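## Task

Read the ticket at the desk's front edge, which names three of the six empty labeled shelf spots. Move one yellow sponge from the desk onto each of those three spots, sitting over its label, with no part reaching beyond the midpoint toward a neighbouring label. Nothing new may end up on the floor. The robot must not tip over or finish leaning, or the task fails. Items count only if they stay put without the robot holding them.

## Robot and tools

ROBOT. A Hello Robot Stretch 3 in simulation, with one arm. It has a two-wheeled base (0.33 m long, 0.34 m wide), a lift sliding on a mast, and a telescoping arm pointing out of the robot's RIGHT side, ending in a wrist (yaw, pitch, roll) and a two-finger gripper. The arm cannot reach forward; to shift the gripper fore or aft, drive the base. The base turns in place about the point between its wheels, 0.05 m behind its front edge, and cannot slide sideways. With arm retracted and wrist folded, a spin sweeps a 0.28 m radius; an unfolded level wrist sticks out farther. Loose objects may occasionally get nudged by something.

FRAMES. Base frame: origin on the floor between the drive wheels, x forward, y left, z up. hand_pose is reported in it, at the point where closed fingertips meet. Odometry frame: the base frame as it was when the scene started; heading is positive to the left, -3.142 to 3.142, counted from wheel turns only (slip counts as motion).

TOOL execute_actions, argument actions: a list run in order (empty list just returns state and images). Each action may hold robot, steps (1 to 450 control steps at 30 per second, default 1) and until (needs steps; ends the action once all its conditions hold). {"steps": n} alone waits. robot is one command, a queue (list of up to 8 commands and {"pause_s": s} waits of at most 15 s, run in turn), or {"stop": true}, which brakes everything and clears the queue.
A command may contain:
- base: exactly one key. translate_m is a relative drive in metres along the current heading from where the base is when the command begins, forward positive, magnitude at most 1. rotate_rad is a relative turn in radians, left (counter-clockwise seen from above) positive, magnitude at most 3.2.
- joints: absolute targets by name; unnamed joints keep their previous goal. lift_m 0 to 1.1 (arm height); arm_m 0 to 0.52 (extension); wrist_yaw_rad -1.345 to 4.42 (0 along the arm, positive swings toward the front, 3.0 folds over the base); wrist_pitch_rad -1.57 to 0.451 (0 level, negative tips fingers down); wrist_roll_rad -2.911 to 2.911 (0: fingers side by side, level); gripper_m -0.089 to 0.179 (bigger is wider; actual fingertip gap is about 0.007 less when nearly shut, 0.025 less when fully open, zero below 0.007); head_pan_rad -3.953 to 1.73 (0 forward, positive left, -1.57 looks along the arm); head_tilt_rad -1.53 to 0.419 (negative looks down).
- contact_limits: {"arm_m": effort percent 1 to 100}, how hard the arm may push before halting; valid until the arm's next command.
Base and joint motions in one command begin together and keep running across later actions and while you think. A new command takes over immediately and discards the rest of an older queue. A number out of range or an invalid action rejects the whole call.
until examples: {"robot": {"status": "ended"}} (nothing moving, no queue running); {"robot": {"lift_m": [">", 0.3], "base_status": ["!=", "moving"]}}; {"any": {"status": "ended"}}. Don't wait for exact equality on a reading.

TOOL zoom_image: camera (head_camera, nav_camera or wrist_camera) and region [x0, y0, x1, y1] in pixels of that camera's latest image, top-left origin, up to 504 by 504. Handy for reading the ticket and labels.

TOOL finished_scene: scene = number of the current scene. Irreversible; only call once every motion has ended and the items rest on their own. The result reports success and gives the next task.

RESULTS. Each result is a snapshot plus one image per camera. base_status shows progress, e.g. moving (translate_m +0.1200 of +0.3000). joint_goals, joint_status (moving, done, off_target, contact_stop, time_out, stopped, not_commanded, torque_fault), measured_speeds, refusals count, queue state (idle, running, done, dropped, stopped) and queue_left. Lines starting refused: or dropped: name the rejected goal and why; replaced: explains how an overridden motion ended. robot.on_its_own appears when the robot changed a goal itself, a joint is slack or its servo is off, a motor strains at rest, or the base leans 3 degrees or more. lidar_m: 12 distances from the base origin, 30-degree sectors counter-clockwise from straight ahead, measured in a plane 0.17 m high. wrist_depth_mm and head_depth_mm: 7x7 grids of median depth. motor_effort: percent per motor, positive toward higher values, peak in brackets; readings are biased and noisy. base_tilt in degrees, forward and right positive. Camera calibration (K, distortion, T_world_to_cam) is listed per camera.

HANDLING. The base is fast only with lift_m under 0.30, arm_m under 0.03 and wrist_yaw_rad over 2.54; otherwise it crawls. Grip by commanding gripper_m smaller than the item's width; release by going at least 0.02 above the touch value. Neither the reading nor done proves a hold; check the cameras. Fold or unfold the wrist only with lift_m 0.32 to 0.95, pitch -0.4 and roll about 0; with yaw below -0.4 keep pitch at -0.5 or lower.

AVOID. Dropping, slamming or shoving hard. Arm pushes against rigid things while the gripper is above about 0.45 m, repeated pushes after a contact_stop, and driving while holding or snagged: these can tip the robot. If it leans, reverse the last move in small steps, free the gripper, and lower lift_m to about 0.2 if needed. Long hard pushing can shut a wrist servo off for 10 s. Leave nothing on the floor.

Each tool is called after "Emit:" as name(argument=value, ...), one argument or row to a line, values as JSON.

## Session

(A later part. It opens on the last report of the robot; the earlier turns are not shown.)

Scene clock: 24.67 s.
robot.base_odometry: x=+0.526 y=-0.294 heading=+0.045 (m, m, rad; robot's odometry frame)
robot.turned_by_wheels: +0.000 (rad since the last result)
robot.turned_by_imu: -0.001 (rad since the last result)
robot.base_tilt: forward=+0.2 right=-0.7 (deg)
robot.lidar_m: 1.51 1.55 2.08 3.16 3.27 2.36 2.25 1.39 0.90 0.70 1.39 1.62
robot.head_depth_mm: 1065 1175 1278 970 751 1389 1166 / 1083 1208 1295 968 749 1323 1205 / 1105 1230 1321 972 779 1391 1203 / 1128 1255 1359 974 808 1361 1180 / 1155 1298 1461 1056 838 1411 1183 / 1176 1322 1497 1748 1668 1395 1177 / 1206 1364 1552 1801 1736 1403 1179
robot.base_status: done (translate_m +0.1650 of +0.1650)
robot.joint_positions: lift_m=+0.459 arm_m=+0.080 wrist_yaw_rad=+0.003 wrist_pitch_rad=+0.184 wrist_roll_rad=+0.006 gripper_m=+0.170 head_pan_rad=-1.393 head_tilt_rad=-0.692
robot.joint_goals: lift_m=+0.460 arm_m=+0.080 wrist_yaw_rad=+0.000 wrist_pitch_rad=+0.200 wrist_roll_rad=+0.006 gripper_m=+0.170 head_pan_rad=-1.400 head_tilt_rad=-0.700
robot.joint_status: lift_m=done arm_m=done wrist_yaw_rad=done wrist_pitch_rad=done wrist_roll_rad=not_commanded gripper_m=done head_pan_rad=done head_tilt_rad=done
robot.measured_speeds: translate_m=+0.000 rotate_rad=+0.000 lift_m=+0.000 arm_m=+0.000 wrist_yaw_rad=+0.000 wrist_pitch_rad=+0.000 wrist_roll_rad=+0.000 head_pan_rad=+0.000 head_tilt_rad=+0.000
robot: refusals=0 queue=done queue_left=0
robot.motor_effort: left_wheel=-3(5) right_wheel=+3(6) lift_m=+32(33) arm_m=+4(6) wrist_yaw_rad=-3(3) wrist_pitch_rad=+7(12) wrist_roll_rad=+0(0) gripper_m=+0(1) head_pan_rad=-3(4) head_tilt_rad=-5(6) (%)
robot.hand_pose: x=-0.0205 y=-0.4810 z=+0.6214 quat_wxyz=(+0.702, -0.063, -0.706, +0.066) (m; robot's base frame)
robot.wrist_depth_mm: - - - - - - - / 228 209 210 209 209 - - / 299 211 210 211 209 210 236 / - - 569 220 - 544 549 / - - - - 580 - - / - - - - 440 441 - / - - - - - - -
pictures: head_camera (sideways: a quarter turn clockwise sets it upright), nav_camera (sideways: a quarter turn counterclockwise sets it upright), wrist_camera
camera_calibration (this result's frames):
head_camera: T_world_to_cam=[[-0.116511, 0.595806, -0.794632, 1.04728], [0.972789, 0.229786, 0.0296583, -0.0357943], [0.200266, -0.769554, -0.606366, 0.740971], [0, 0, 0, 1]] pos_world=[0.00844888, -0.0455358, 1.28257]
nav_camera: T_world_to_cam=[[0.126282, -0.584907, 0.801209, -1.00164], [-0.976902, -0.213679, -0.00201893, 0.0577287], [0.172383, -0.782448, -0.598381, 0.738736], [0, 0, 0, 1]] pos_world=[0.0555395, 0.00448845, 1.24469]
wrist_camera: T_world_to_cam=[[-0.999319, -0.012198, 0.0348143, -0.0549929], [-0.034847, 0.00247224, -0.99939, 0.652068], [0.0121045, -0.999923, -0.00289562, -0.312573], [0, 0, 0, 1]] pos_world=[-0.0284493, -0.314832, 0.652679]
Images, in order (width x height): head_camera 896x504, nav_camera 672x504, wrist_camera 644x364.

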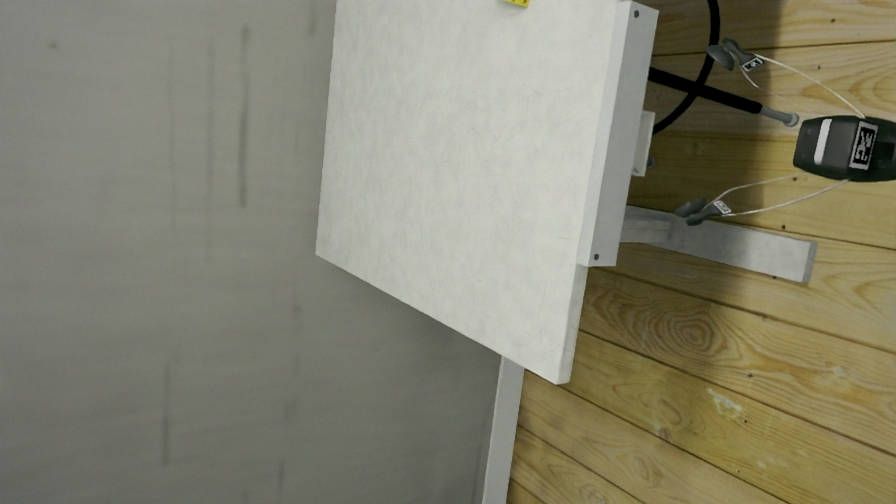

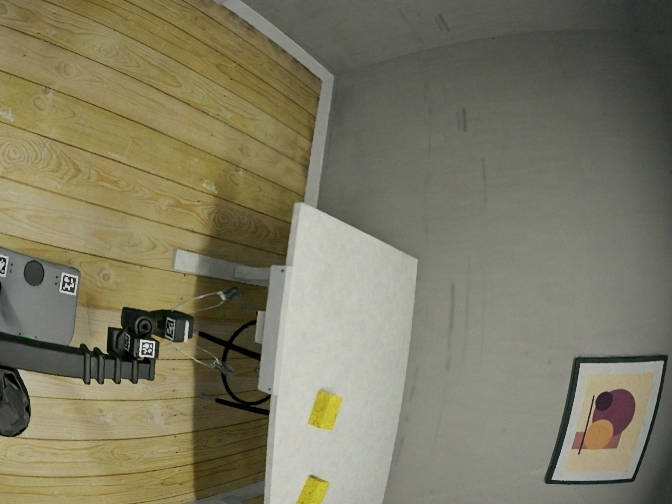

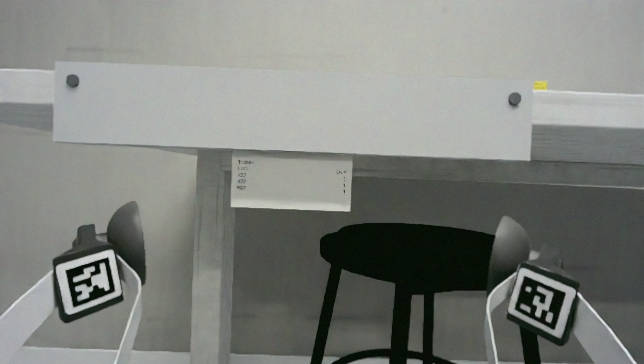

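Emit:
execute_actions(
  actions=[
    {"robot":{"base":{"translate_m":0.025},"joints":{"arm_m":0.18,"gripper_m":0.179}},"steps":450,"until":{"robot":{"status":"ended"}}},
  ],
)

Emit:
zoom_image(
  camera="wrist_camera",
  region=[170, 110, 450, 260],
)

Scene clock: 26.83 s.
robot.base_odometry: x=+0.551 y=-0.292 heading=+0.045 (m, m, rad; robot's odometry frame)
robot.turned_by_wheels: +0.000 (rad since the last result)
robot.turned_by_imu: -0.001 (rad since the last result)
robot.base_tilt: forward=+0.1 right=-0.6 (deg)
robot.lidar_m: 1.49 1.53 2.04 3.17 3.29 2.40 2.27 1.41 0.91 0.71 1.38 1.58
robot.head_depth_mm: 1062 1185 1285 970 750 1322 1231 / 1085 1210 1283 977 752 1342 - / 1102 1234 1321 966 752 1399 1179 / 1128 1261 1364 968 805 1379 1181 / 1147 1286 1462 1609 835 1403 1185 / 1181 1323 1496 1746 1717 1409 1175 / 1202 1353 1539 1797 1723 1396 1188
robot.base_status: done (translate_m +0.0250 of +0.0250)
robot.joint_positions: lift_m=+0.459 arm_m=+0.180 wrist_yaw_rad=+0.003 wrist_pitch_rad=+0.184 wrist_roll_rad=+0.006 gripper_m=+0.179 head_pan_rad=-1.393 head_tilt_rad=-0.692
robot.joint_goals: lift_m=+0.460 arm_m=+0.180 wrist_yaw_rad=+0.000 wrist_pitch_rad=+0.200 wrist_roll_rad=+0.006 gripper_m=+0.179 head_pan_rad=-1.400 head_tilt_rad=-0.700
robot.joint_status: lift_m=done arm_m=done wrist_yaw_rad=done wrist_pitch_rad=done wrist_roll_rad=not_commanded gripper_m=done head_pan_rad=done head_tilt_rad=done
robot.measured_speeds: translate_m=+0.000 rotate_rad=+0.000 lift_m=+0.000 arm_m=+0.000 wrist_yaw_rad=+0.000 wrist_pitch_rad=+0.000 wrist_roll_rad=+0.000 head_pan_rad=+0.000 head_tilt_rad=+0.000
robot: refusals=0 queue=done queue_left=0
robot.motor_effort: left_wheel=-3(5) right_wheel=+3(6) lift_m=+32(32) arm_m=+4(5) wrist_yaw_rad=-2(3) wrist_pitch_rad=+7(8) wrist_roll_rad=+0(0) gripper_m=+1(57) head_pan_rad=-2(3) head_tilt_rad=-5(5) (%)
robot.hand_pose: x=-0.0208 y=-0.5810 z=+0.6213 quat_wxyz=(+0.702, -0.063, -0.706, +0.066) (m; robot's base frame)
robot.wrist_depth_mm: 109 109 108 108 109 108 109 / 109 109 109 109 109 109 109 / 907 356 118 114 109 110 110 / 909 923 118 118 119 943 438 / 923 947 470 119 421 938 955 / - 912 924 938 357 337 970 / 945 925 949 948 963 940 998
pictures: head_camera (sideways: a quarter turn clockwise sets it upright), nav_camera (sideways: a quarter turn counterclockwise sets it upright), wrist_camera
camera_calibration (this result's frames):
head_camera: T_world_to_cam=[[-0.116495, 0.595809, -0.794632, 1.04728], [0.972795, 0.229761, 0.0296583, -0.0357943], [0.200246, -0.769559, -0.606366, 0.740972], [0, 0, 0, 1]] pos_world=[0.00844769, -0.0455358, 1.28257]
nav_camera: T_world_to_cam=[[0.126267, -0.584911, 0.801209, -1.00164], [-0.976907, -0.213654, -0.00201893, 0.0577287], [0.172362, -0.782452, -0.598381, 0.738736], [0, 0, 0, 1]] pos_world=[0.0555396, 0.00448716, 1.24469]
wrist_camera: T_world_to_cam=[[-0.99933, -0.0112983, 0.0348122, -0.0559195], [-0.0348454, 0.00275296, -0.999389, 0.652406], [0.0111956, -0.999932, -0.00314481, -0.41244], [0, 0, 0, 1]] pos_world=[-0.0285313, -0.41484, 0.652657]
Images, in order (width x height): head_camera 896x504, nav_camera 672x504, wrist_camera 644x364.

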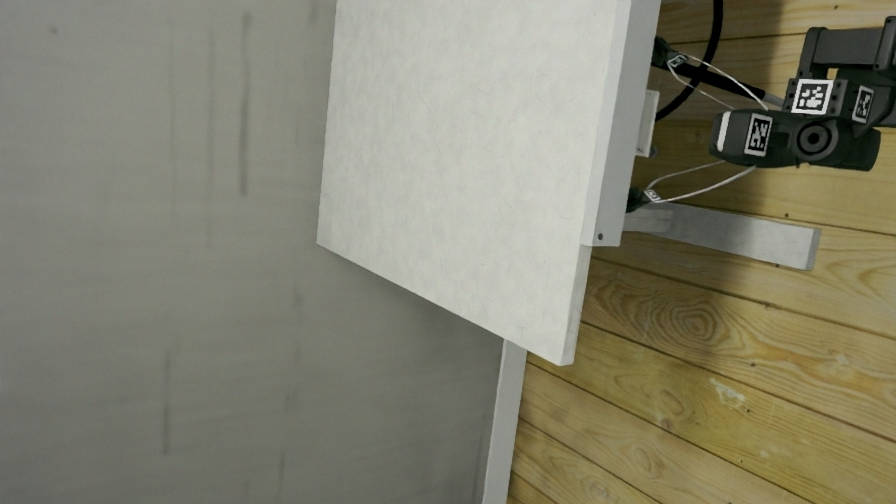

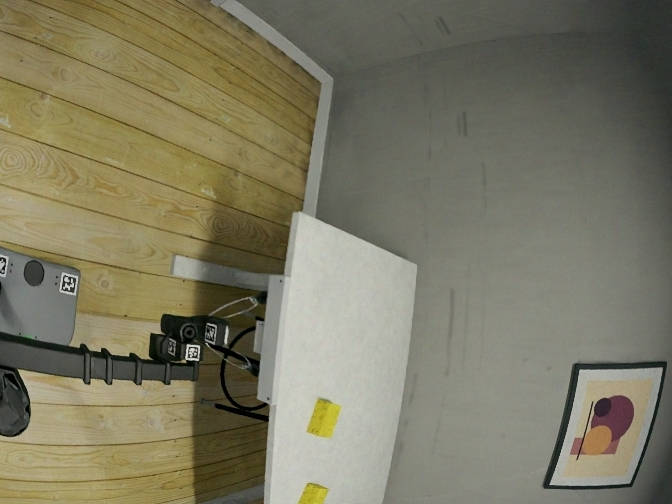

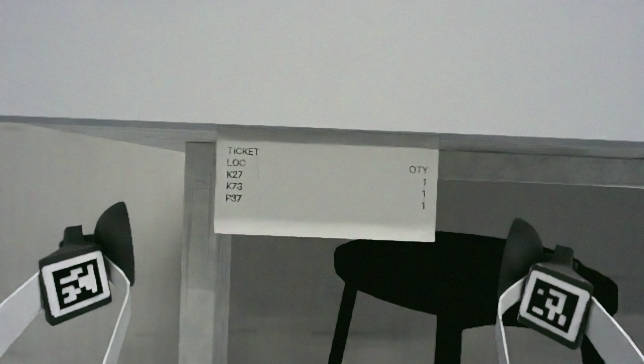

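Region (170, 110, 450, 260) of wrist_camera's 644x364 image, scaled by 1.800; it fills the top 270 rows of this view, and the rest is white.

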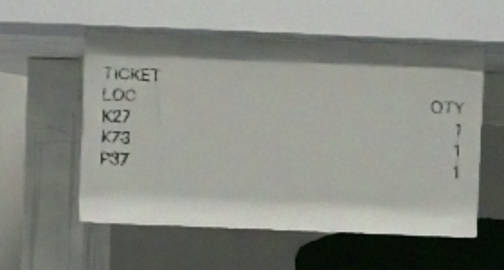

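Emit:
zoom_image(
  camera="wrist_camera",
  region=[215, 140, 285, 210],
)

Region (215, 140, 285, 210) of wrist_camera's 644x364 image, scaled by 7.200.

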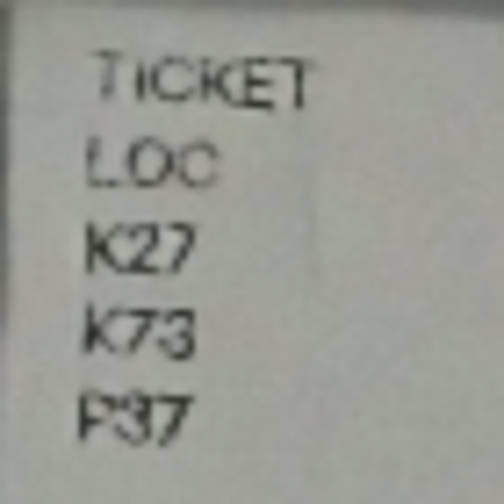

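Emit:
execute_actions(
  actions=[
    {"robot":[{"joints":{"arm_m":0.05}},{"base":{"translate_m":-0.22},"joints":{"lift_m":0.74,"wrist_pitch_rad":-0.3,"head_pan_rad":-1.57,"head_tilt_rad":-0.75}},{"joints":{"arm_m":0.15}}],"steps":450,"until":{"robot":{"status":"ended"}}},
  ],
)

Scene clock: 36.30 s.
robot.base_odometry: x=+0.331 y=-0.302 heading=+0.045 (m, m, rad; robot's odometry frame)
robot.turned_by_wheels: +0.000 (rad since the last result)
robot.turned_by_imu: -0.003 (rad since the last result)
robot.base_tilt: forward=+0.0 right=-0.7 (deg)
robot.lidar_m: 1.71 1.75 2.34 3.16 3.08 2.16 2.05 2.03 1.25 0.71 0.96 1.82
robot.head_depth_mm: 1108 1251 1228 876 786 - - / 1112 1262 1220 904 761 - 1154 / 1121 1262 1228 851 - - 1152 / 1122 1260 1220 874 974 1320 1155 / 1121 1264 1220 910 791 1363 1156 / 1126 1277 1238 914 789 1325 1158 / 1132 1274 1376 911 795 1364 1160
robot.base_status: done (translate_m -0.2200 of -0.2200)
robot.joint_positions: lift_m=+0.739 arm_m=+0.150 wrist_yaw_rad=+0.002 wrist_pitch_rad=-0.314 wrist_roll_rad=+0.006 gripper_m=+0.179 head_pan_rad=-1.563 head_tilt_rad=-0.741
robot.joint_goals: lift_m=+0.740 arm_m=+0.150 wrist_yaw_rad=+0.000 wrist_pitch_rad=-0.300 wrist_roll_rad=+0.006 gripper_m=+0.179 head_pan_rad=-1.570 head_tilt_rad=-0.750
robot.joint_status: lift_m=done arm_m=done wrist_yaw_rad=done wrist_pitch_rad=done wrist_roll_rad=not_commanded gripper_m=done head_pan_rad=done head_tilt_rad=done
robot.measured_speeds: translate_m=+0.000 rotate_rad=+0.000 lift_m=+0.000 arm_m=+0.000 wrist_yaw_rad=+0.000 wrist_pitch_rad=+0.000 wrist_roll_rad=+0.000 head_pan_rad=+0.000 head_tilt_rad=+0.000
robot: refusals=0 queue=done queue_left=0
robot.motor_effort: left_wheel=-3(10) right_wheel=+3(2) lift_m=+32(33) arm_m=+5(2) wrist_yaw_rad=-2(2) wrist_pitch_rad=+6(6) wrist_roll_rad=+0(0) gripper_m=+0(1) head_pan_rad=-4(23) head_tilt_rad=-6(15) (%)
robot.hand_pose: x=-0.0210 y=-0.5310 z=+0.7761 quat_wxyz=(+0.697, +0.111, -0.700, -0.110) (m; robot's base frame)
robot.wrist_depth_mm: 879 878 867 862 864 861 881 / 888 704 752 752 795 833 857 / 434 439 451 334 479 492 500 / 315 324 328 316 337 339 316 / 261 253 254 260 263 279 271 / - 209 219 220 221 219 222 / 212 210 543 982 978 993 935
pictures: head_camera (sideways: a quarter turn clockwise sets it upright), nav_camera (sideways: a quarter turn counterclockwise sets it upright), wrist_camera
camera_calibration (this result's frames):
head_camera: T_world_to_cam=[[-0.0143209, 0.645253, -0.763835, 1.00652], [0.997655, 0.0603565, 0.0322817, -0.0393593], [0.0669323, -0.761581, -0.644604, 0.791526], [0, 0, 0, 1]] pos_world=[0.000702626, -0.0442707, 1.2803]
nav_camera: T_world_to_cam=[[0.0257977, -0.636499, 0.770846, -0.961451], [-0.998972, -0.0451645, -0.0038607, 0.0602609], [0.0372722, -0.769954, -0.63701, 0.789811], [0, 0, 0, 1]] pos_world=[0.0555642, -0.001123, 1.24448]
wrist_camera: T_world_to_cam=[[-0.999309, -0.0260458, 0.0265006, -0.062374], [-0.0357497, 0.479492, -0.876818, 0.964974], [0.0101306, -0.87716, -0.480092, 0.0734542], [0, 0, 0, 1]] pos_world=[-0.0285776, -0.399891, 0.883024]
Images, in order (width x height): head_camera 896x504, nav_camera 672x504, wrist_camera 644x364.

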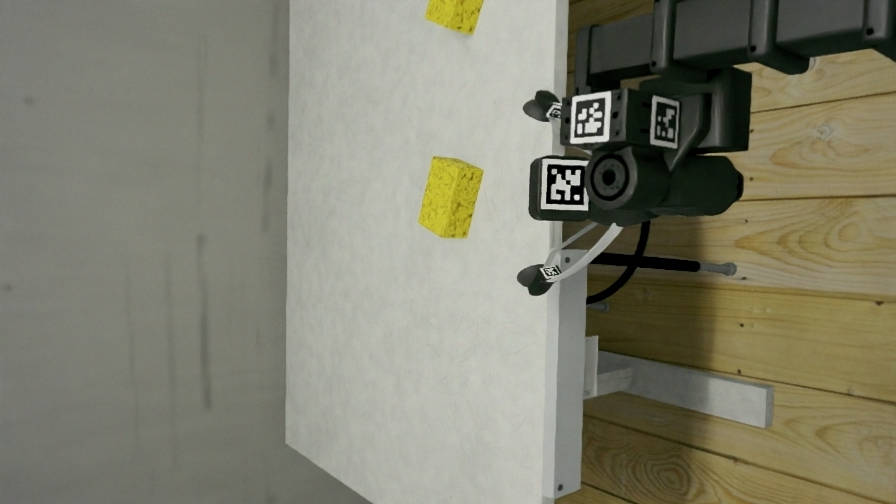

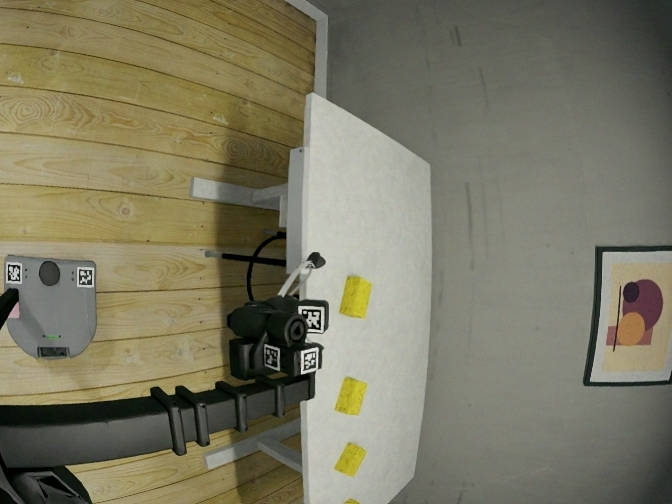

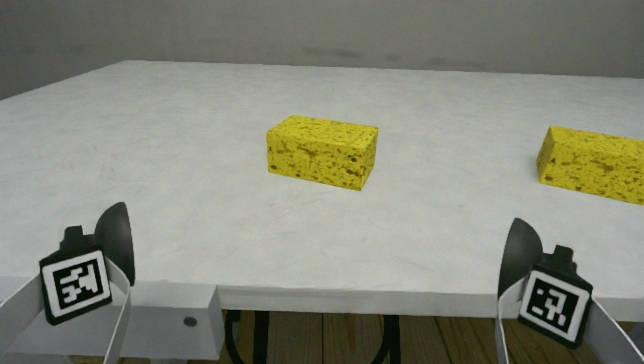

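Emit:
execute_actions(
  actions=[
    {"robot":{"joints":{"arm_m":0.32,"lift_m":0.712}},"steps":450,"until":{"robot":{"status":"ended"}}},
  ],
)

Scene clock: 38.90 s.
robot.base_odometry: x=+0.331 y=-0.302 heading=+0.045 (m, m, rad; robot's odometry frame)
robot.turned_by_wheels: +0.000 (rad since the last result)
robot.turned_by_imu: -0.001 (rad since the last result)
robot.base_tilt: forward=+0.0 right=-0.5 (deg)
robot.lidar_m: 1.70 1.75 2.34 3.15 3.08 2.16 2.06 2.03 1.25 0.71 0.96 1.82
robot.head_depth_mm: 1107 1253 1227 889 1136 - - / 1111 1251 1219 956 1515 1318 1154 / 1118 1256 1216 974 1548 1358 1154 / 1122 1270 1232 906 789 1322 1156 / 1128 1266 1236 909 792 1357 1154 / 1136 1274 1230 909 794 1325 1155 / 1137 1281 1364 907 793 1361 1156
robot.base_status: done (translate_m -0.2200 of -0.2200)
robot.joint_positions: lift_m=+0.713 arm_m=+0.320 wrist_yaw_rad=+0.002 wrist_pitch_rad=-0.314 wrist_roll_rad=+0.006 gripper_m=+0.179 head_pan_rad=-1.563 head_tilt_rad=-0.741
robot.joint_goals: lift_m=+0.712 arm_m=+0.320 wrist_yaw_rad=+0.000 wrist_pitch_rad=-0.300 wrist_roll_rad=+0.006 gripper_m=+0.179 head_pan_rad=-1.570 head_tilt_rad=-0.750
robot.joint_status: lift_m=done arm_m=done wrist_yaw_rad=done wrist_pitch_rad=done wrist_roll_rad=not_commanded gripper_m=done head_pan_rad=done head_tilt_rad=done
robot.measured_speeds: translate_m=+0.000 rotate_rad=+0.000 lift_m=+0.000 arm_m=+0.000 wrist_yaw_rad=+0.000 wrist_pitch_rad=+0.000 wrist_roll_rad=+0.000 head_pan_rad=+0.000 head_tilt_rad=+0.000
robot: refusals=0 queue=done queue_left=0
robot.motor_effort: left_wheel=-3(3) right_wheel=+2(2) lift_m=+14(32) arm_m=+4(7) wrist_yaw_rad=-2(1) wrist_pitch_rad=+7(7) wrist_roll_rad=+0(0) gripper_m=+1(1) head_pan_rad=-4(4) head_tilt_rad=-6(6) (%)
robot.hand_pose: x=-0.0210 y=-0.7009 z=+0.7491 quat_wxyz=(+0.697, +0.111, -0.700, -0.111) (m; robot's base frame)
robot.wrist_depth_mm: 727 717 714 697 715 725 705 / 558 584 601 615 659 697 708 / 360 365 374 381 393 396 417 / 262 267 192 184 280 285 291 / 216 211 164 150 201 231 225 / - 173 171 158 173 180 183 / 145 147 148 150 152 153 152
pictures: head_camera (sideways: a quarter turn clockwise sets it upright), nav_camera (sideways: a quarter turn counterclockwise sets it upright), wrist_camera
camera_calibration (this result's frames):
head_camera: T_world_to_cam=[[-0.0142793, 0.645329, -0.763772, 1.00643], [0.997659, 0.0602882, 0.0322868, -0.039366], [0.066882, -0.761522, -0.644679, 0.791623], [0, 0, 0, 1]] pos_world=[0.000699717, -0.0442683, 1.2803]
nav_camera: T_world_to_cam=[[0.0257567, -0.636576, 0.770784, -0.96137], [-0.998975, -0.0450989, -0.00386436, 0.0602657], [0.0372215, -0.769894, -0.637085, 0.789909], [0, 0, 0, 1]] pos_world=[0.055564, -0.0011206, 1.24448]
wrist_camera: T_world_to_cam=[[-0.999311, -0.0260016, 0.0264871, -0.0660557], [-0.0357223, 0.479985, -0.876549, 1.02286], [0.0100783, -0.876892, -0.480583, -0.0880561], [0, 0, 0, 1]] pos_world=[-0.0285838, -0.569891, 0.85602]
Images, in order (width x height): head_camera 896x504, nav_camera 672x504, wrist_camera 644x364.

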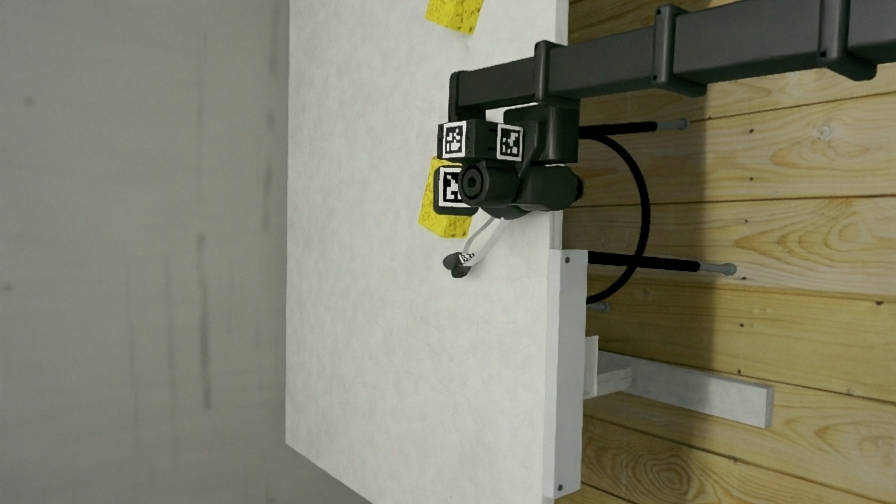

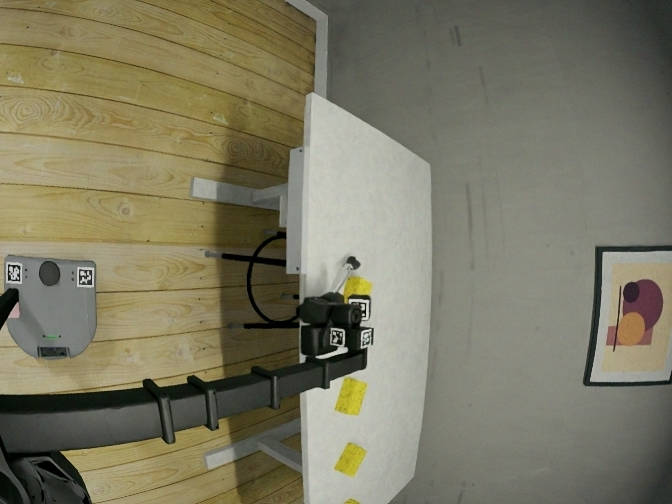

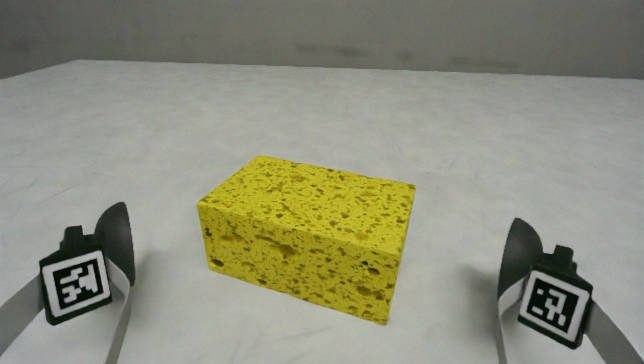

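Emit:
execute_actions(
  actions=[
    {"robot":[{"joints":{"arm_m":0.352,"lift_m":0.708}},{"joints":{"gripper_m":0.06}},{"joints":{"lift_m":0.76}}],"steps":450,"until":{"robot":{"status":"ended"}}},
  ],
)

Scene clock: 45.03 s.
robot.base_odometry: x=+0.331 y=-0.302 heading=+0.045 (m, m, rad; robot's odometry frame)
robot.turned_by_wheels: +0.000 (rad since the last result)
robot.turned_by_imu: -0.002 (rad since the last result)
robot.base_tilt: forward=-0.1 right=-0.6 (deg)
robot.lidar_m: 1.71 1.75 2.35 3.16 3.08 2.16 2.06 2.03 1.25 0.71 0.96 1.82
robot.head_depth_mm: 1110 1257 1218 920 - - - / 1115 1260 1216 - 1377 1354 1158 / 1115 1253 1226 - 1515 1353 1152 / 1120 1253 1228 875 787 1328 1153 / 1127 1261 1237 912 791 1360 1161 / 1126 1256 1228 908 793 1331 1164 / 1120 1273 1366 911 794 1369 1157
robot.base_status: done (translate_m -0.2200 of -0.2200)
robot.joint_positions: lift_m=+0.759 arm_m=+0.352 wrist_yaw_rad=+0.002 wrist_pitch_rad=-0.316 wrist_roll_rad=+0.006 gripper_m=+0.067 head_pan_rad=-1.563 head_tilt_rad=-0.741
robot.joint_goals: lift_m=+0.760 arm_m=+0.352 wrist_yaw_rad=+0.000 wrist_pitch_rad=-0.300 wrist_roll_rad=+0.006 gripper_m=+0.067 head_pan_rad=-1.570 head_tilt_rad=-0.750
robot.joint_status: lift_m=done arm_m=done wrist_yaw_rad=done wrist_pitch_rad=done wrist_roll_rad=not_commanded gripper_m=done head_pan_rad=done head_tilt_rad=done
robot.measured_speeds: translate_m=+0.000 rotate_rad=+0.000 lift_m=+0.000 arm_m=+0.000 wrist_yaw_rad=+0.000 wrist_pitch_rad=+0.000 wrist_roll_rad=+0.000 head_pan_rad=+0.000 head_tilt_rad=+0.000
robot: refusals=0 queue=done queue_left=0
robot.on_its_own: gripper_m is held at +0.067, not at your +0.060, by its stall guard, which is still easing
robot.motor_effort: left_wheel=-3(3) right_wheel=+3(2) lift_m=+32(32) arm_m=+4(8) wrist_yaw_rad=-1(2) wrist_pitch_rad=+7(8) wrist_roll_rad=+0(0) gripper_m=-10(100) head_pan_rad=-4(3) head_tilt_rad=-6(6) (%)
robot.hand_pose: x=-0.0210 y=-0.7328 z=+0.7957 quat_wxyz=(+0.697, +0.112, -0.700, -0.111) (m; robot's base frame)
robot.wrist_depth_mm: 692 674 684 671 675 682 702 / 720 720 719 741 714 723 726 / 472 488 502 511 531 540 552 / 351 357 364 368 377 385 389 / 276 293 143 141 141 296 301 / 230 - 132 120 116 253 246 / 201 196 188 129 120 200 206
pictures: head_camera (sideways: a quarter turn clockwise sets it upright), nav_camera (sideways: a quarter turn counterclockwise sets it upright), wrist_camera
camera_calibration (this result's frames):
head_camera: T_world_to_cam=[[-0.0142787, 0.645329, -0.763771, 1.00643], [0.997659, 0.0602871, 0.0322868, -0.0393661], [0.0668812, -0.761522, -0.644679, 0.791624], [0, 0, 0, 1]] pos_world=[0.00069967, -0.0442683, 1.2803]
nav_camera: T_world_to_cam=[[0.025756, -0.636576, 0.770784, -0.96137], [-0.998975, -0.0450978, -0.00386437, 0.0602657], [0.0372206, -0.769894, -0.637085, 0.78991], [0, 0, 0, 1]] pos_world=[0.055564, -0.00112064, 1.24448]
wrist_camera: T_world_to_cam=[[-0.999313, -0.0260123, 0.0264023, -0.0680618], [-0.0356657, 0.48109, -0.875945, 1.07938], [0.0100834, -0.876285, -0.481688, -0.0922777], [0, 0, 0, 1]] pos_world=[-0.0285878, -0.601909, 0.902822]
Images, in order (width x height): head_camera 896x504, nav_camera 672x504, wrist_camera 644x364.

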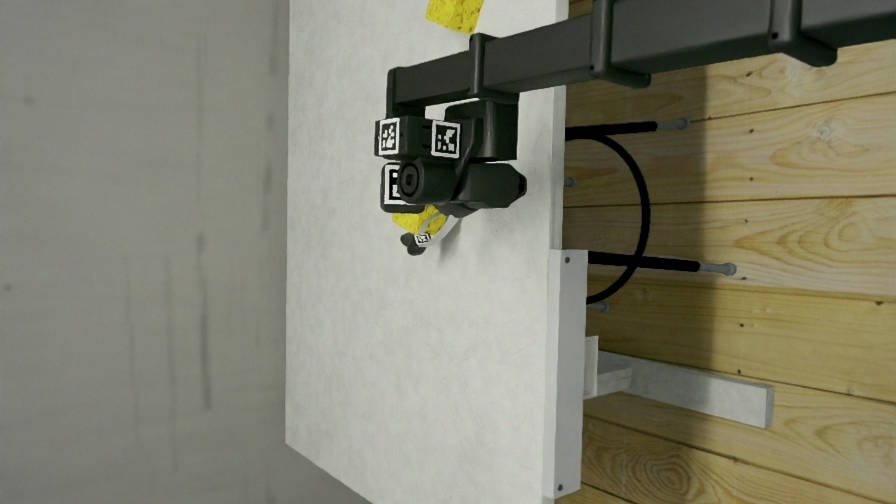

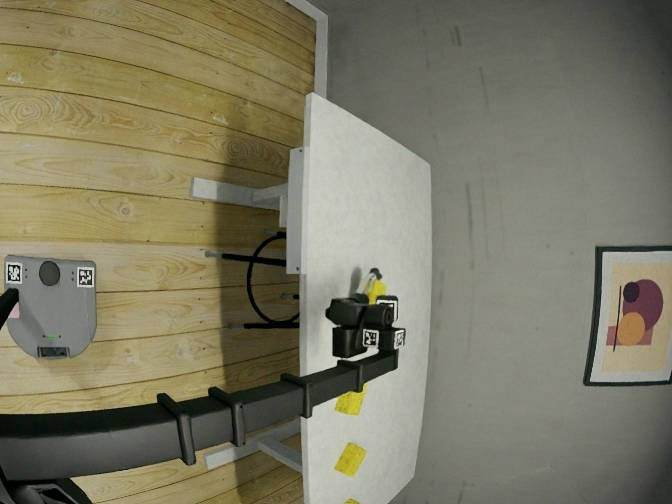

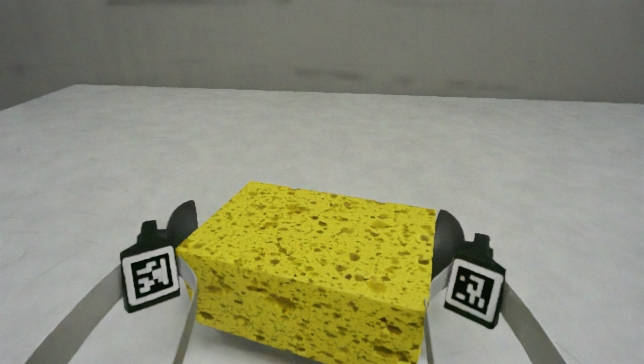

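Emit:
execute_actions(
  actions=[
    {"robot":[{"joints":{"arm_m":0.0,"wrist_pitch_rad":-0.4,"head_pan_rad":-0.81,"head_tilt_rad":-0.37}},{"base":{"rotate_rad":1.966},"joints":{"wrist_yaw_rad":2.6,"lift_m":0.28}},{"base":{"translate_m":1.0}},{"base":{"translate_m":1.0}},{"base":{"translate_m":0.53}},{"base":{"rotate_rad":1.176},"joints":{"lift_m":0.42,"head_pan_rad":-1.57,"head_tilt_rad":-0.8}},{"joints":{"wrist_yaw_rad":0.0}},{"joints":{"wrist_pitch_rad":-0.3}}],"steps":450,"until":{"robot":{"y":[">",1.0]}}},
  ],
)

Scene clock: 60.83 s.
robot.base_odometry: x=-0.176 y=+0.775 heading=+2.011 (m, m, rad; robot's odometry frame)
robot.turned_by_wheels: +1.966 (rad since the last result)
robot.turned_by_imu: +1.960 (rad since the last result)
robot.base_tilt: forward=-0.8 right=-1.0 (deg)
robot.lidar_m: 2.02 1.83 1.65 1.66 2.02 2.07 1.88 2.34 2.13 2.15 2.20 2.03
robot.head_depth_mm: 2442 2655 2797 2905 2421 1870 1457 / 2368 2547 2680 2903 2575 1865 1450 / 2110 2262 2382 2693 2520 1861 1454 / 2127 2219 2395 2497 2440 1864 1444 / 2022 2154 2258 2407 2387 1843 1435 / 1950 2064 2157 2273 2384 1845 1435 / 1908 1973 2108 2215 2332 1858 1432
robot.base_status: moving (translate_m +0.1909 of +1.0000)
robot.joint_positions: lift_m=+0.281 arm_m=+0.000 wrist_yaw_rad=+2.597 wrist_pitch_rad=-0.416 wrist_roll_rad=+0.006 gripper_m=+0.068 head_pan_rad=-0.817 head_tilt_rad=-0.379
robot.joint_goals: lift_m=+0.280 arm_m=+0.000 wrist_yaw_rad=+2.600 wrist_pitch_rad=-0.400 wrist_roll_rad=+0.006 gripper_m=+0.067 head_pan_rad=-0.810 head_tilt_rad=-0.370
robot.joint_status: lift_m=done arm_m=done wrist_yaw_rad=done wrist_pitch_rad=done wrist_roll_rad=not_commanded gripper_m=done head_pan_rad=done head_tilt_rad=done
robot.measured_speeds: translate_m=+0.294 rotate_rad=+0.000 lift_m=+0.000 arm_m=+0.000 wrist_yaw_rad=+0.000 wrist_pitch_rad=+0.000 wrist_roll_rad=+0.000 head_pan_rad=+0.000 head_tilt_rad=+0.000
robot: refusals=0 queue=running queue_left=4
robot.on_its_own: gripper_m is held at +0.067, not at your +0.060, by its stall guard, which is not easing now
robot.motor_effort: left_wheel=+1(8) right_wheel=+5(8) lift_m=+15(33) arm_m=-3(2) wrist_yaw_rad=+1(2) wrist_pitch_rad=+7(7) wrist_roll_rad=+0(0) gripper_m=-24(24) head_pan_rad=+6(53) head_tilt_rad=+6(37) (%)
robot.hand_pose: x=+0.0951 y=+0.0469 z=+0.2937 quat_wxyz=(+0.327, +0.707, -0.046, +0.625) (m; robot's base frame)
robot.wrist_depth_mm: - - - - - - - / - - - - - - - / 879 881 905 941 940 971 973 / 700 703 707 719 724 742 750 / 576 589 144 143 141 600 603 / - - 132 121 116 514 507 / - - 148 129 120 426 441
pictures: head_camera (sideways: a quarter turn clockwise sets it upright), nav_camera (sideways: a quarter turn counterclockwise sets it upright), wrist_camera
camera_calibration (this result's frames):
head_camera: T_world_to_cam=[[-0.234629, 0.236326, -0.942921, 1.24142], [0.686158, 0.727361, 0.0115617, -0.0104944], [0.688576, -0.64428, -0.332817, 0.382054], [0, 0, 0, 1]] pos_world=[0.0353997, -0.0395958, 1.29783]
nav_camera: T_world_to_cam=[[0.235799, -0.220706, 0.946408, -1.1917], [-0.703654, -0.710477, 0.00963054, 0.040894], [0.670276, -0.668215, -0.322831, 0.377152], [0, 0, 0, 1]] pos_world=[0.0569822, 0.0180564, 1.2492]
wrist_camera: T_world_to_cam=[[0.868645, -0.494858, 0.0238921, -0.0733571], [-0.263591, -0.502449, -0.823447, 0.321044], [0.419494, 0.708986, -0.56689, 0.259681], [0, 0, 0, 1]] pos_world=[0.0394108, -0.0591036, 0.413326]
Images, in order (width x height): head_camera 896x504, nav_camera 672x504, wrist_camera 644x364.

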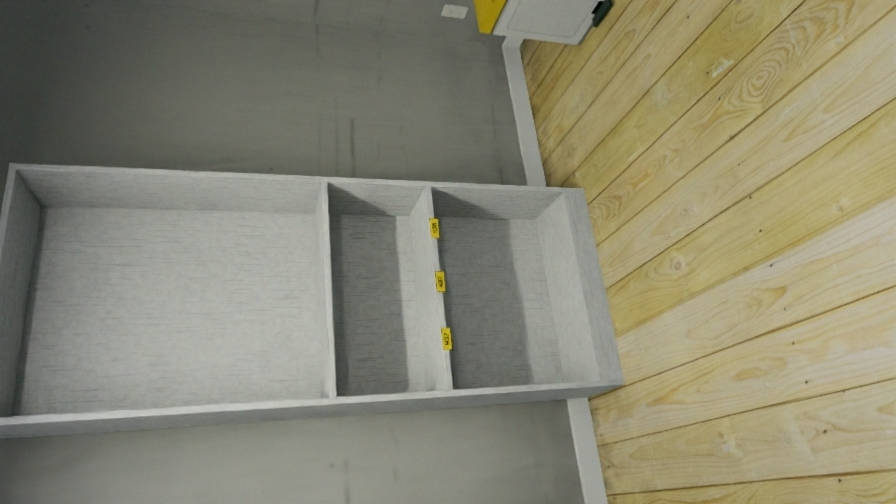

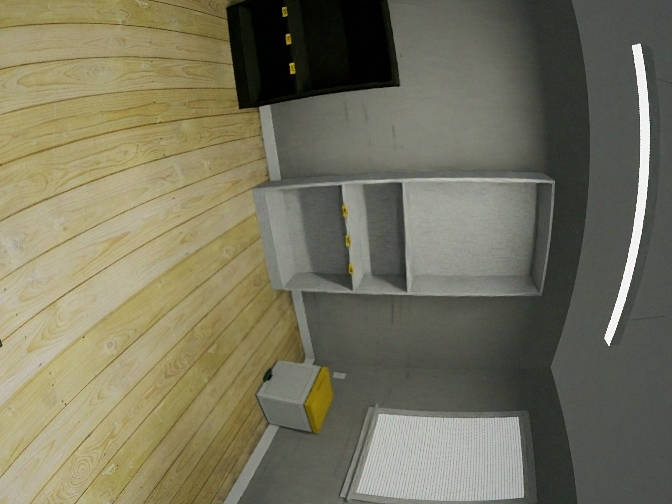

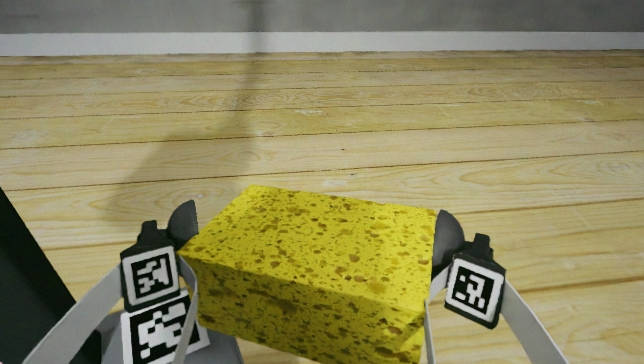

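Emit:
zoom_image(
  camera="head_camera",
  region=[380, 205, 520, 360],
)

Emit:
execute_actions(
  actions=[
    {"steps":450,"until":{"robot":{"status":"ended"}}},
  ],
)

Region (380, 205, 520, 360) of head_camera's 896x504 image, scaled by 3.252, with more detail than that image has; it fills the left 455 columns of this view, and the rest is white.

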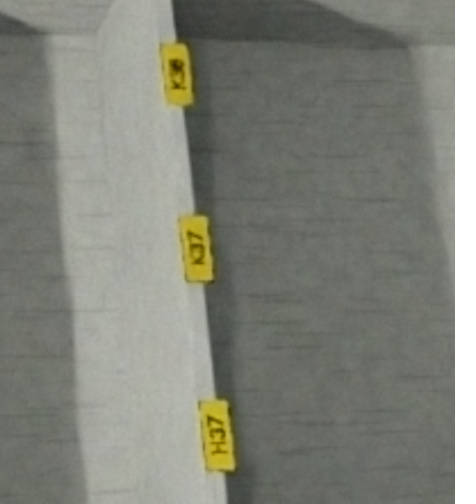

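Scene clock: 73.90 s.
robot.base_odometry: x=-0.747 y=+1.987 heading=-3.096 (m, m, rad; robot's odometry frame)
robot.turned_by_wheels: +1.176 (rad since the last result)
robot.turned_by_imu: +1.171 (rad since the last result)
robot.base_tilt: forward=-0.2 right=-0.7 (deg)
robot.lidar_m: 1.19 1.23 1.62 3.26 3.86 2.72 2.18 1.50 1.09 0.77 0.92 1.25
robot.head_depth_mm: 849 925 1110 1314 1516 1318 1134 / 852 774 946 1061 1468 1311 1134 / 857 787 1083 1213 1367 1307 1101 / 853 792 1081 1218 1379 1308 1135 / 861 794 1083 1212 1375 1312 1135 / 862 801 1082 1221 1381 1311 1134 / 864 806 1082 1212 1349 1327 1144
robot.base_status: done (rotate_rad +1.1759 of +1.1760)
robot.joint_positions: lift_m=+0.419 arm_m=+0.000 wrist_yaw_rad=+0.003 wrist_pitch_rad=-0.326 wrist_roll_rad=+0.006 gripper_m=+0.068 head_pan_rad=-1.563 head_tilt_rad=-0.790
robot.joint_goals: lift_m=+0.420 arm_m=+0.000 wrist_yaw_rad=+0.000 wrist_pitch_rad=-0.300 wrist_roll_rad=+0.006 gripper_m=+0.067 head_pan_rad=-1.570 head_tilt_rad=-0.800
robot.joint_status: lift_m=done arm_m=done wrist_yaw_rad=done wrist_pitch_rad=done wrist_roll_rad=not_commanded gripper_m=done head_pan_rad=done head_tilt_rad=done
robot.measured_speeds: translate_m=+0.000 rotate_rad=+0.000 lift_m=+0.000 arm_m=+0.000 wrist_yaw_rad=+0.000 wrist_pitch_rad=+0.000 wrist_roll_rad=+0.000 head_pan_rad=+0.000 head_tilt_rad=+0.000
robot: refusals=0 queue=done queue_left=0
robot.on_its_own: gripper_m is held at +0.067, not at your +0.060, by its stall guard, which is not easing now
robot.motor_effort: left_wheel=-3(12) right_wheel=+3(9) lift_m=+32(33) arm_m=-3(4) wrist_yaw_rad=-3(4) wrist_pitch_rad=+13(12) wrist_roll_rad=+0(0) gripper_m=-25(24) head_pan_rad=-4(51) head_tilt_rad=-6(41) (%)
robot.hand_pose: x=-0.0207 y=-0.3802 z=+0.4532 quat_wxyz=(+0.696, +0.116, -0.699, -0.114) (m; robot's base frame)
robot.wrist_depth_mm: 669 676 671 694 630 722 727 / 560 497 525 484 544 743 769 / 755 786 779 815 715 823 815 / 753 842 826 863 842 906 873 / 688 728 145 143 141 917 858 / 649 - 133 120 116 774 758 / 598 609 574 129 119 614 641
pictures: head_camera (sideways: a quarter turn clockwise sets it upright), nav_camera (sideways: a quarter turn counterclockwise sets it upright), wrist_camera
camera_calibration (this result's frames):
head_camera: T_world_to_cam=[[-0.0146324, 0.682398, -0.730834, 0.963507], [0.997666, 0.05872, 0.0348536, -0.0427056], [0.0666987, -0.728618, -0.681665, 0.839734], [0, 0, 0, 1]] pos_world=[0.000695211, -0.0431425, 1.27807]
nav_camera: T_world_to_cam=[[0.0261117, -0.674003, 0.738267, -0.91899], [-0.998973, -0.0449586, -0.00571256, 0.0626715], [0.0370418, -0.737359, -0.674484, 0.838558], [0, 0, 0, 1]] pos_world=[0.0555418, 0.00173375, 1.24441]
wrist_camera: T_world_to_cam=[[-0.999276, -0.0276338, 0.026158, -0.0500407], [-0.0363529, 0.490257, -0.87082, 0.610923], [0.0112399, -0.87114, -0.490906, 0.0578487], [0, 0, 0, 1]] pos_world=[-0.0284458, -0.250497, 0.561711]
Images, in order (width x height): head_camera 896x504, nav_camera 672x504, wrist_camera 644x364.

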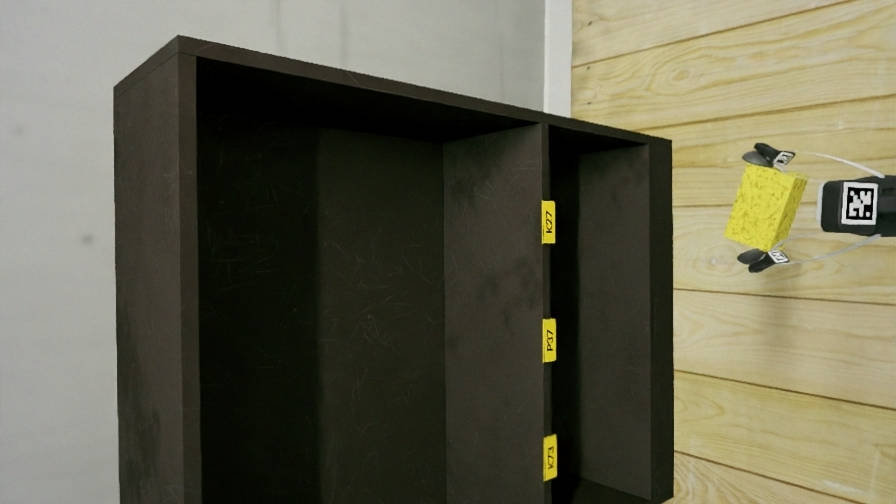

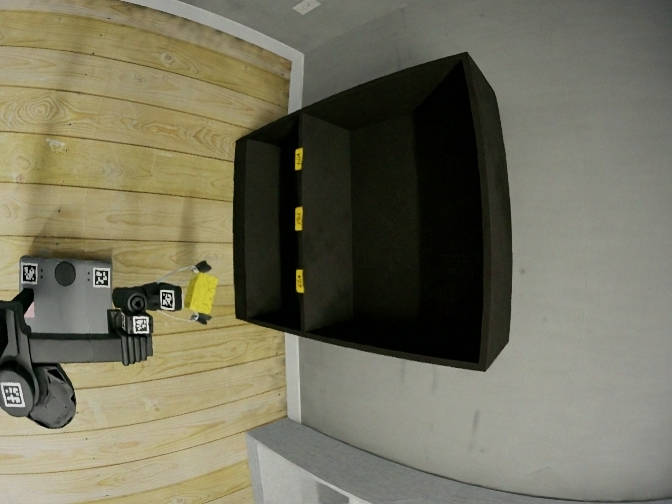

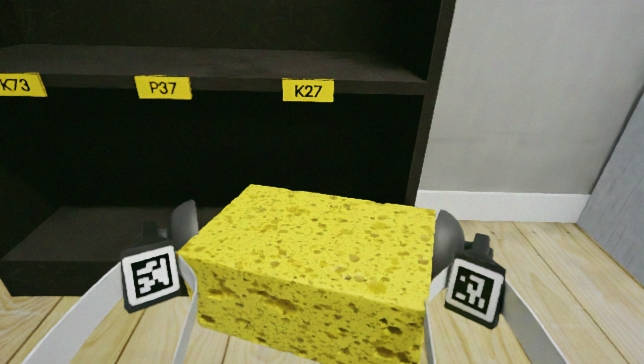

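Emit:
execute_actions(
  actions=[
    {"robot":{"base":{"translate_m":0.025},"joints":{"lift_m":0.49,"arm_m":0.25}},"steps":450,"until":{"robot":{"status":"ended"}}},
  ],
)

Scene clock: 77.30 s.
robot.base_odometry: x=-0.772 y=+1.985 heading=-3.096 (m, m, rad; robot's odometry frame)
robot.turned_by_wheels: +0.000 (rad since the last result)
robot.turned_by_imu: -0.001 (rad since the last result)
robot.base_tilt: forward=+0.2 right=-0.7 (deg)
robot.lidar_m: 1.17 1.20 1.58 3.29 3.58 2.74 2.20 1.11 1.09 0.78 0.91 1.23
robot.head_depth_mm: 845 737 1066 1309 1512 1309 1126 / 848 782 1031 1064 1358 1312 1129 / 851 787 1086 1216 1077 1259 1132 / 853 788 1086 1213 1339 1304 1137 / 856 790 1083 1211 1384 1316 1139 / 858 801 1079 1206 1383 1310 1140 / 862 808 1082 1210 1346 1313 1142
robot.base_status: done (translate_m +0.0250 of +0.0250)
robot.joint_positions: lift_m=+0.489 arm_m=+0.250 wrist_yaw_rad=+0.002 wrist_pitch_rad=-0.325 wrist_roll_rad=+0.006 gripper_m=+0.068 head_pan_rad=-1.563 head_tilt_rad=-0.790
robot.joint_goals: lift_m=+0.490 arm_m=+0.250 wrist_yaw_rad=+0.000 wrist_pitch_rad=-0.300 wrist_roll_rad=+0.006 gripper_m=+0.067 head_pan_rad=-1.570 head_tilt_rad=-0.800
robot.joint_status: lift_m=done arm_m=done wrist_yaw_rad=done wrist_pitch_rad=done wrist_roll_rad=not_commanded gripper_m=done head_pan_rad=done head_tilt_rad=done
robot.measured_speeds: translate_m=+0.000 rotate_rad=+0.000 lift_m=+0.000 arm_m=+0.000 wrist_yaw_rad=+0.000 wrist_pitch_rad=+0.000 wrist_roll_rad=+0.000 head_pan_rad=+0.000 head_tilt_rad=+0.000
robot: refusals=0 queue=done queue_left=0
robot.on_its_own: gripper_m is held at +0.067, not at your +0.060, by its stall guard, which is not easing now
robot.motor_effort: left_wheel=-3(5) right_wheel=+2(6) lift_m=+32(33) arm_m=+4(6) wrist_yaw_rad=-2(3) wrist_pitch_rad=+12(12) wrist_roll_rad=+0(0) gripper_m=-24(24) head_pan_rad=-3(4) head_tilt_rad=-6(6) (%)
robot.hand_pose: x=-0.0210 y=-0.6299 z=+0.5236 quat_wxyz=(+0.696, +0.115, -0.699, -0.114) (m; robot's base frame)
robot.wrist_depth_mm: 449 451 451 451 442 293 233 / 470 476 480 486 486 295 512 / 465 477 482 495 471 295 556 / 343 346 355 360 366 315 625 / 296 294 145 143 141 314 691 / 657 - 133 121 116 750 742 / 571 578 532 129 118 677 709
pictures: head_camera (sideways: a quarter turn clockwise sets it upright), nav_camera (sideways: a quarter turn counterclockwise sets it upright), wrist_camera
camera_calibration (this result's frames):
head_camera: T_world_to_cam=[[-0.0145675, 0.6824, -0.730834, 0.963506], [0.997671, 0.0586251, 0.0348536, -0.0427056], [0.0666293, -0.728625, -0.681665, 0.839734], [0, 0, 0, 1]] pos_world=[0.000691107, -0.0431419, 1.27807]
nav_camera: T_world_to_cam=[[0.0260476, -0.674005, 0.738267, -0.91899], [-0.998977, -0.0448636, -0.00571256, 0.0626715], [0.0369716, -0.737363, -0.674484, 0.838558], [0, 0, 0, 1]] pos_world=[0.055542, 0.00172905, 1.24441]
wrist_camera: T_world_to_cam=[[-0.999312, -0.0262388, 0.0261997, -0.0582415], [-0.0356877, 0.488817, -0.871656, 0.794148], [0.0100643, -0.871992, -0.489417, -0.126395], [0, 0, 0, 1]] pos_world=[-0.0285881, -0.499936, 0.63189]
Images, in order (width x height): head_camera 896x504, nav_camera 672x504, wrist_camera 644x364.

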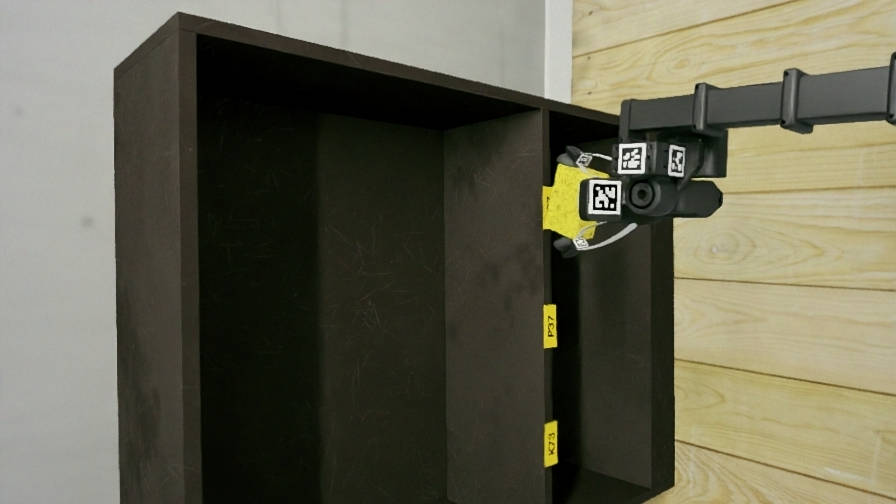

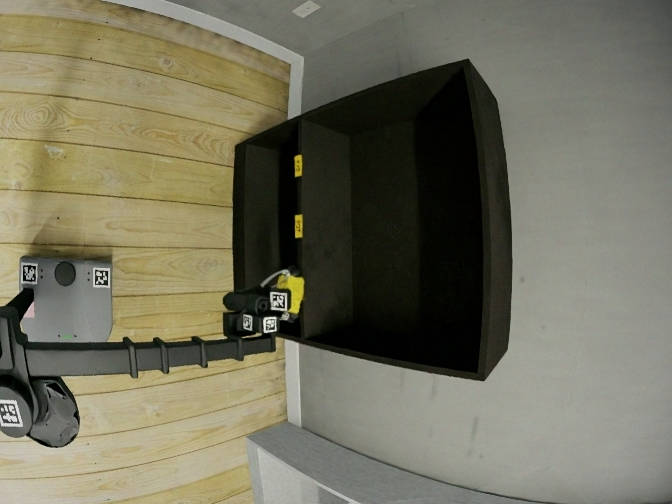

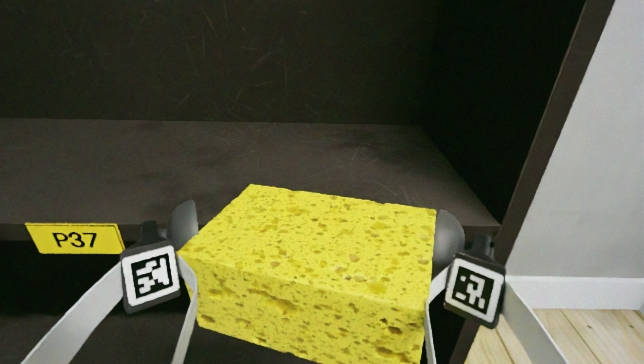

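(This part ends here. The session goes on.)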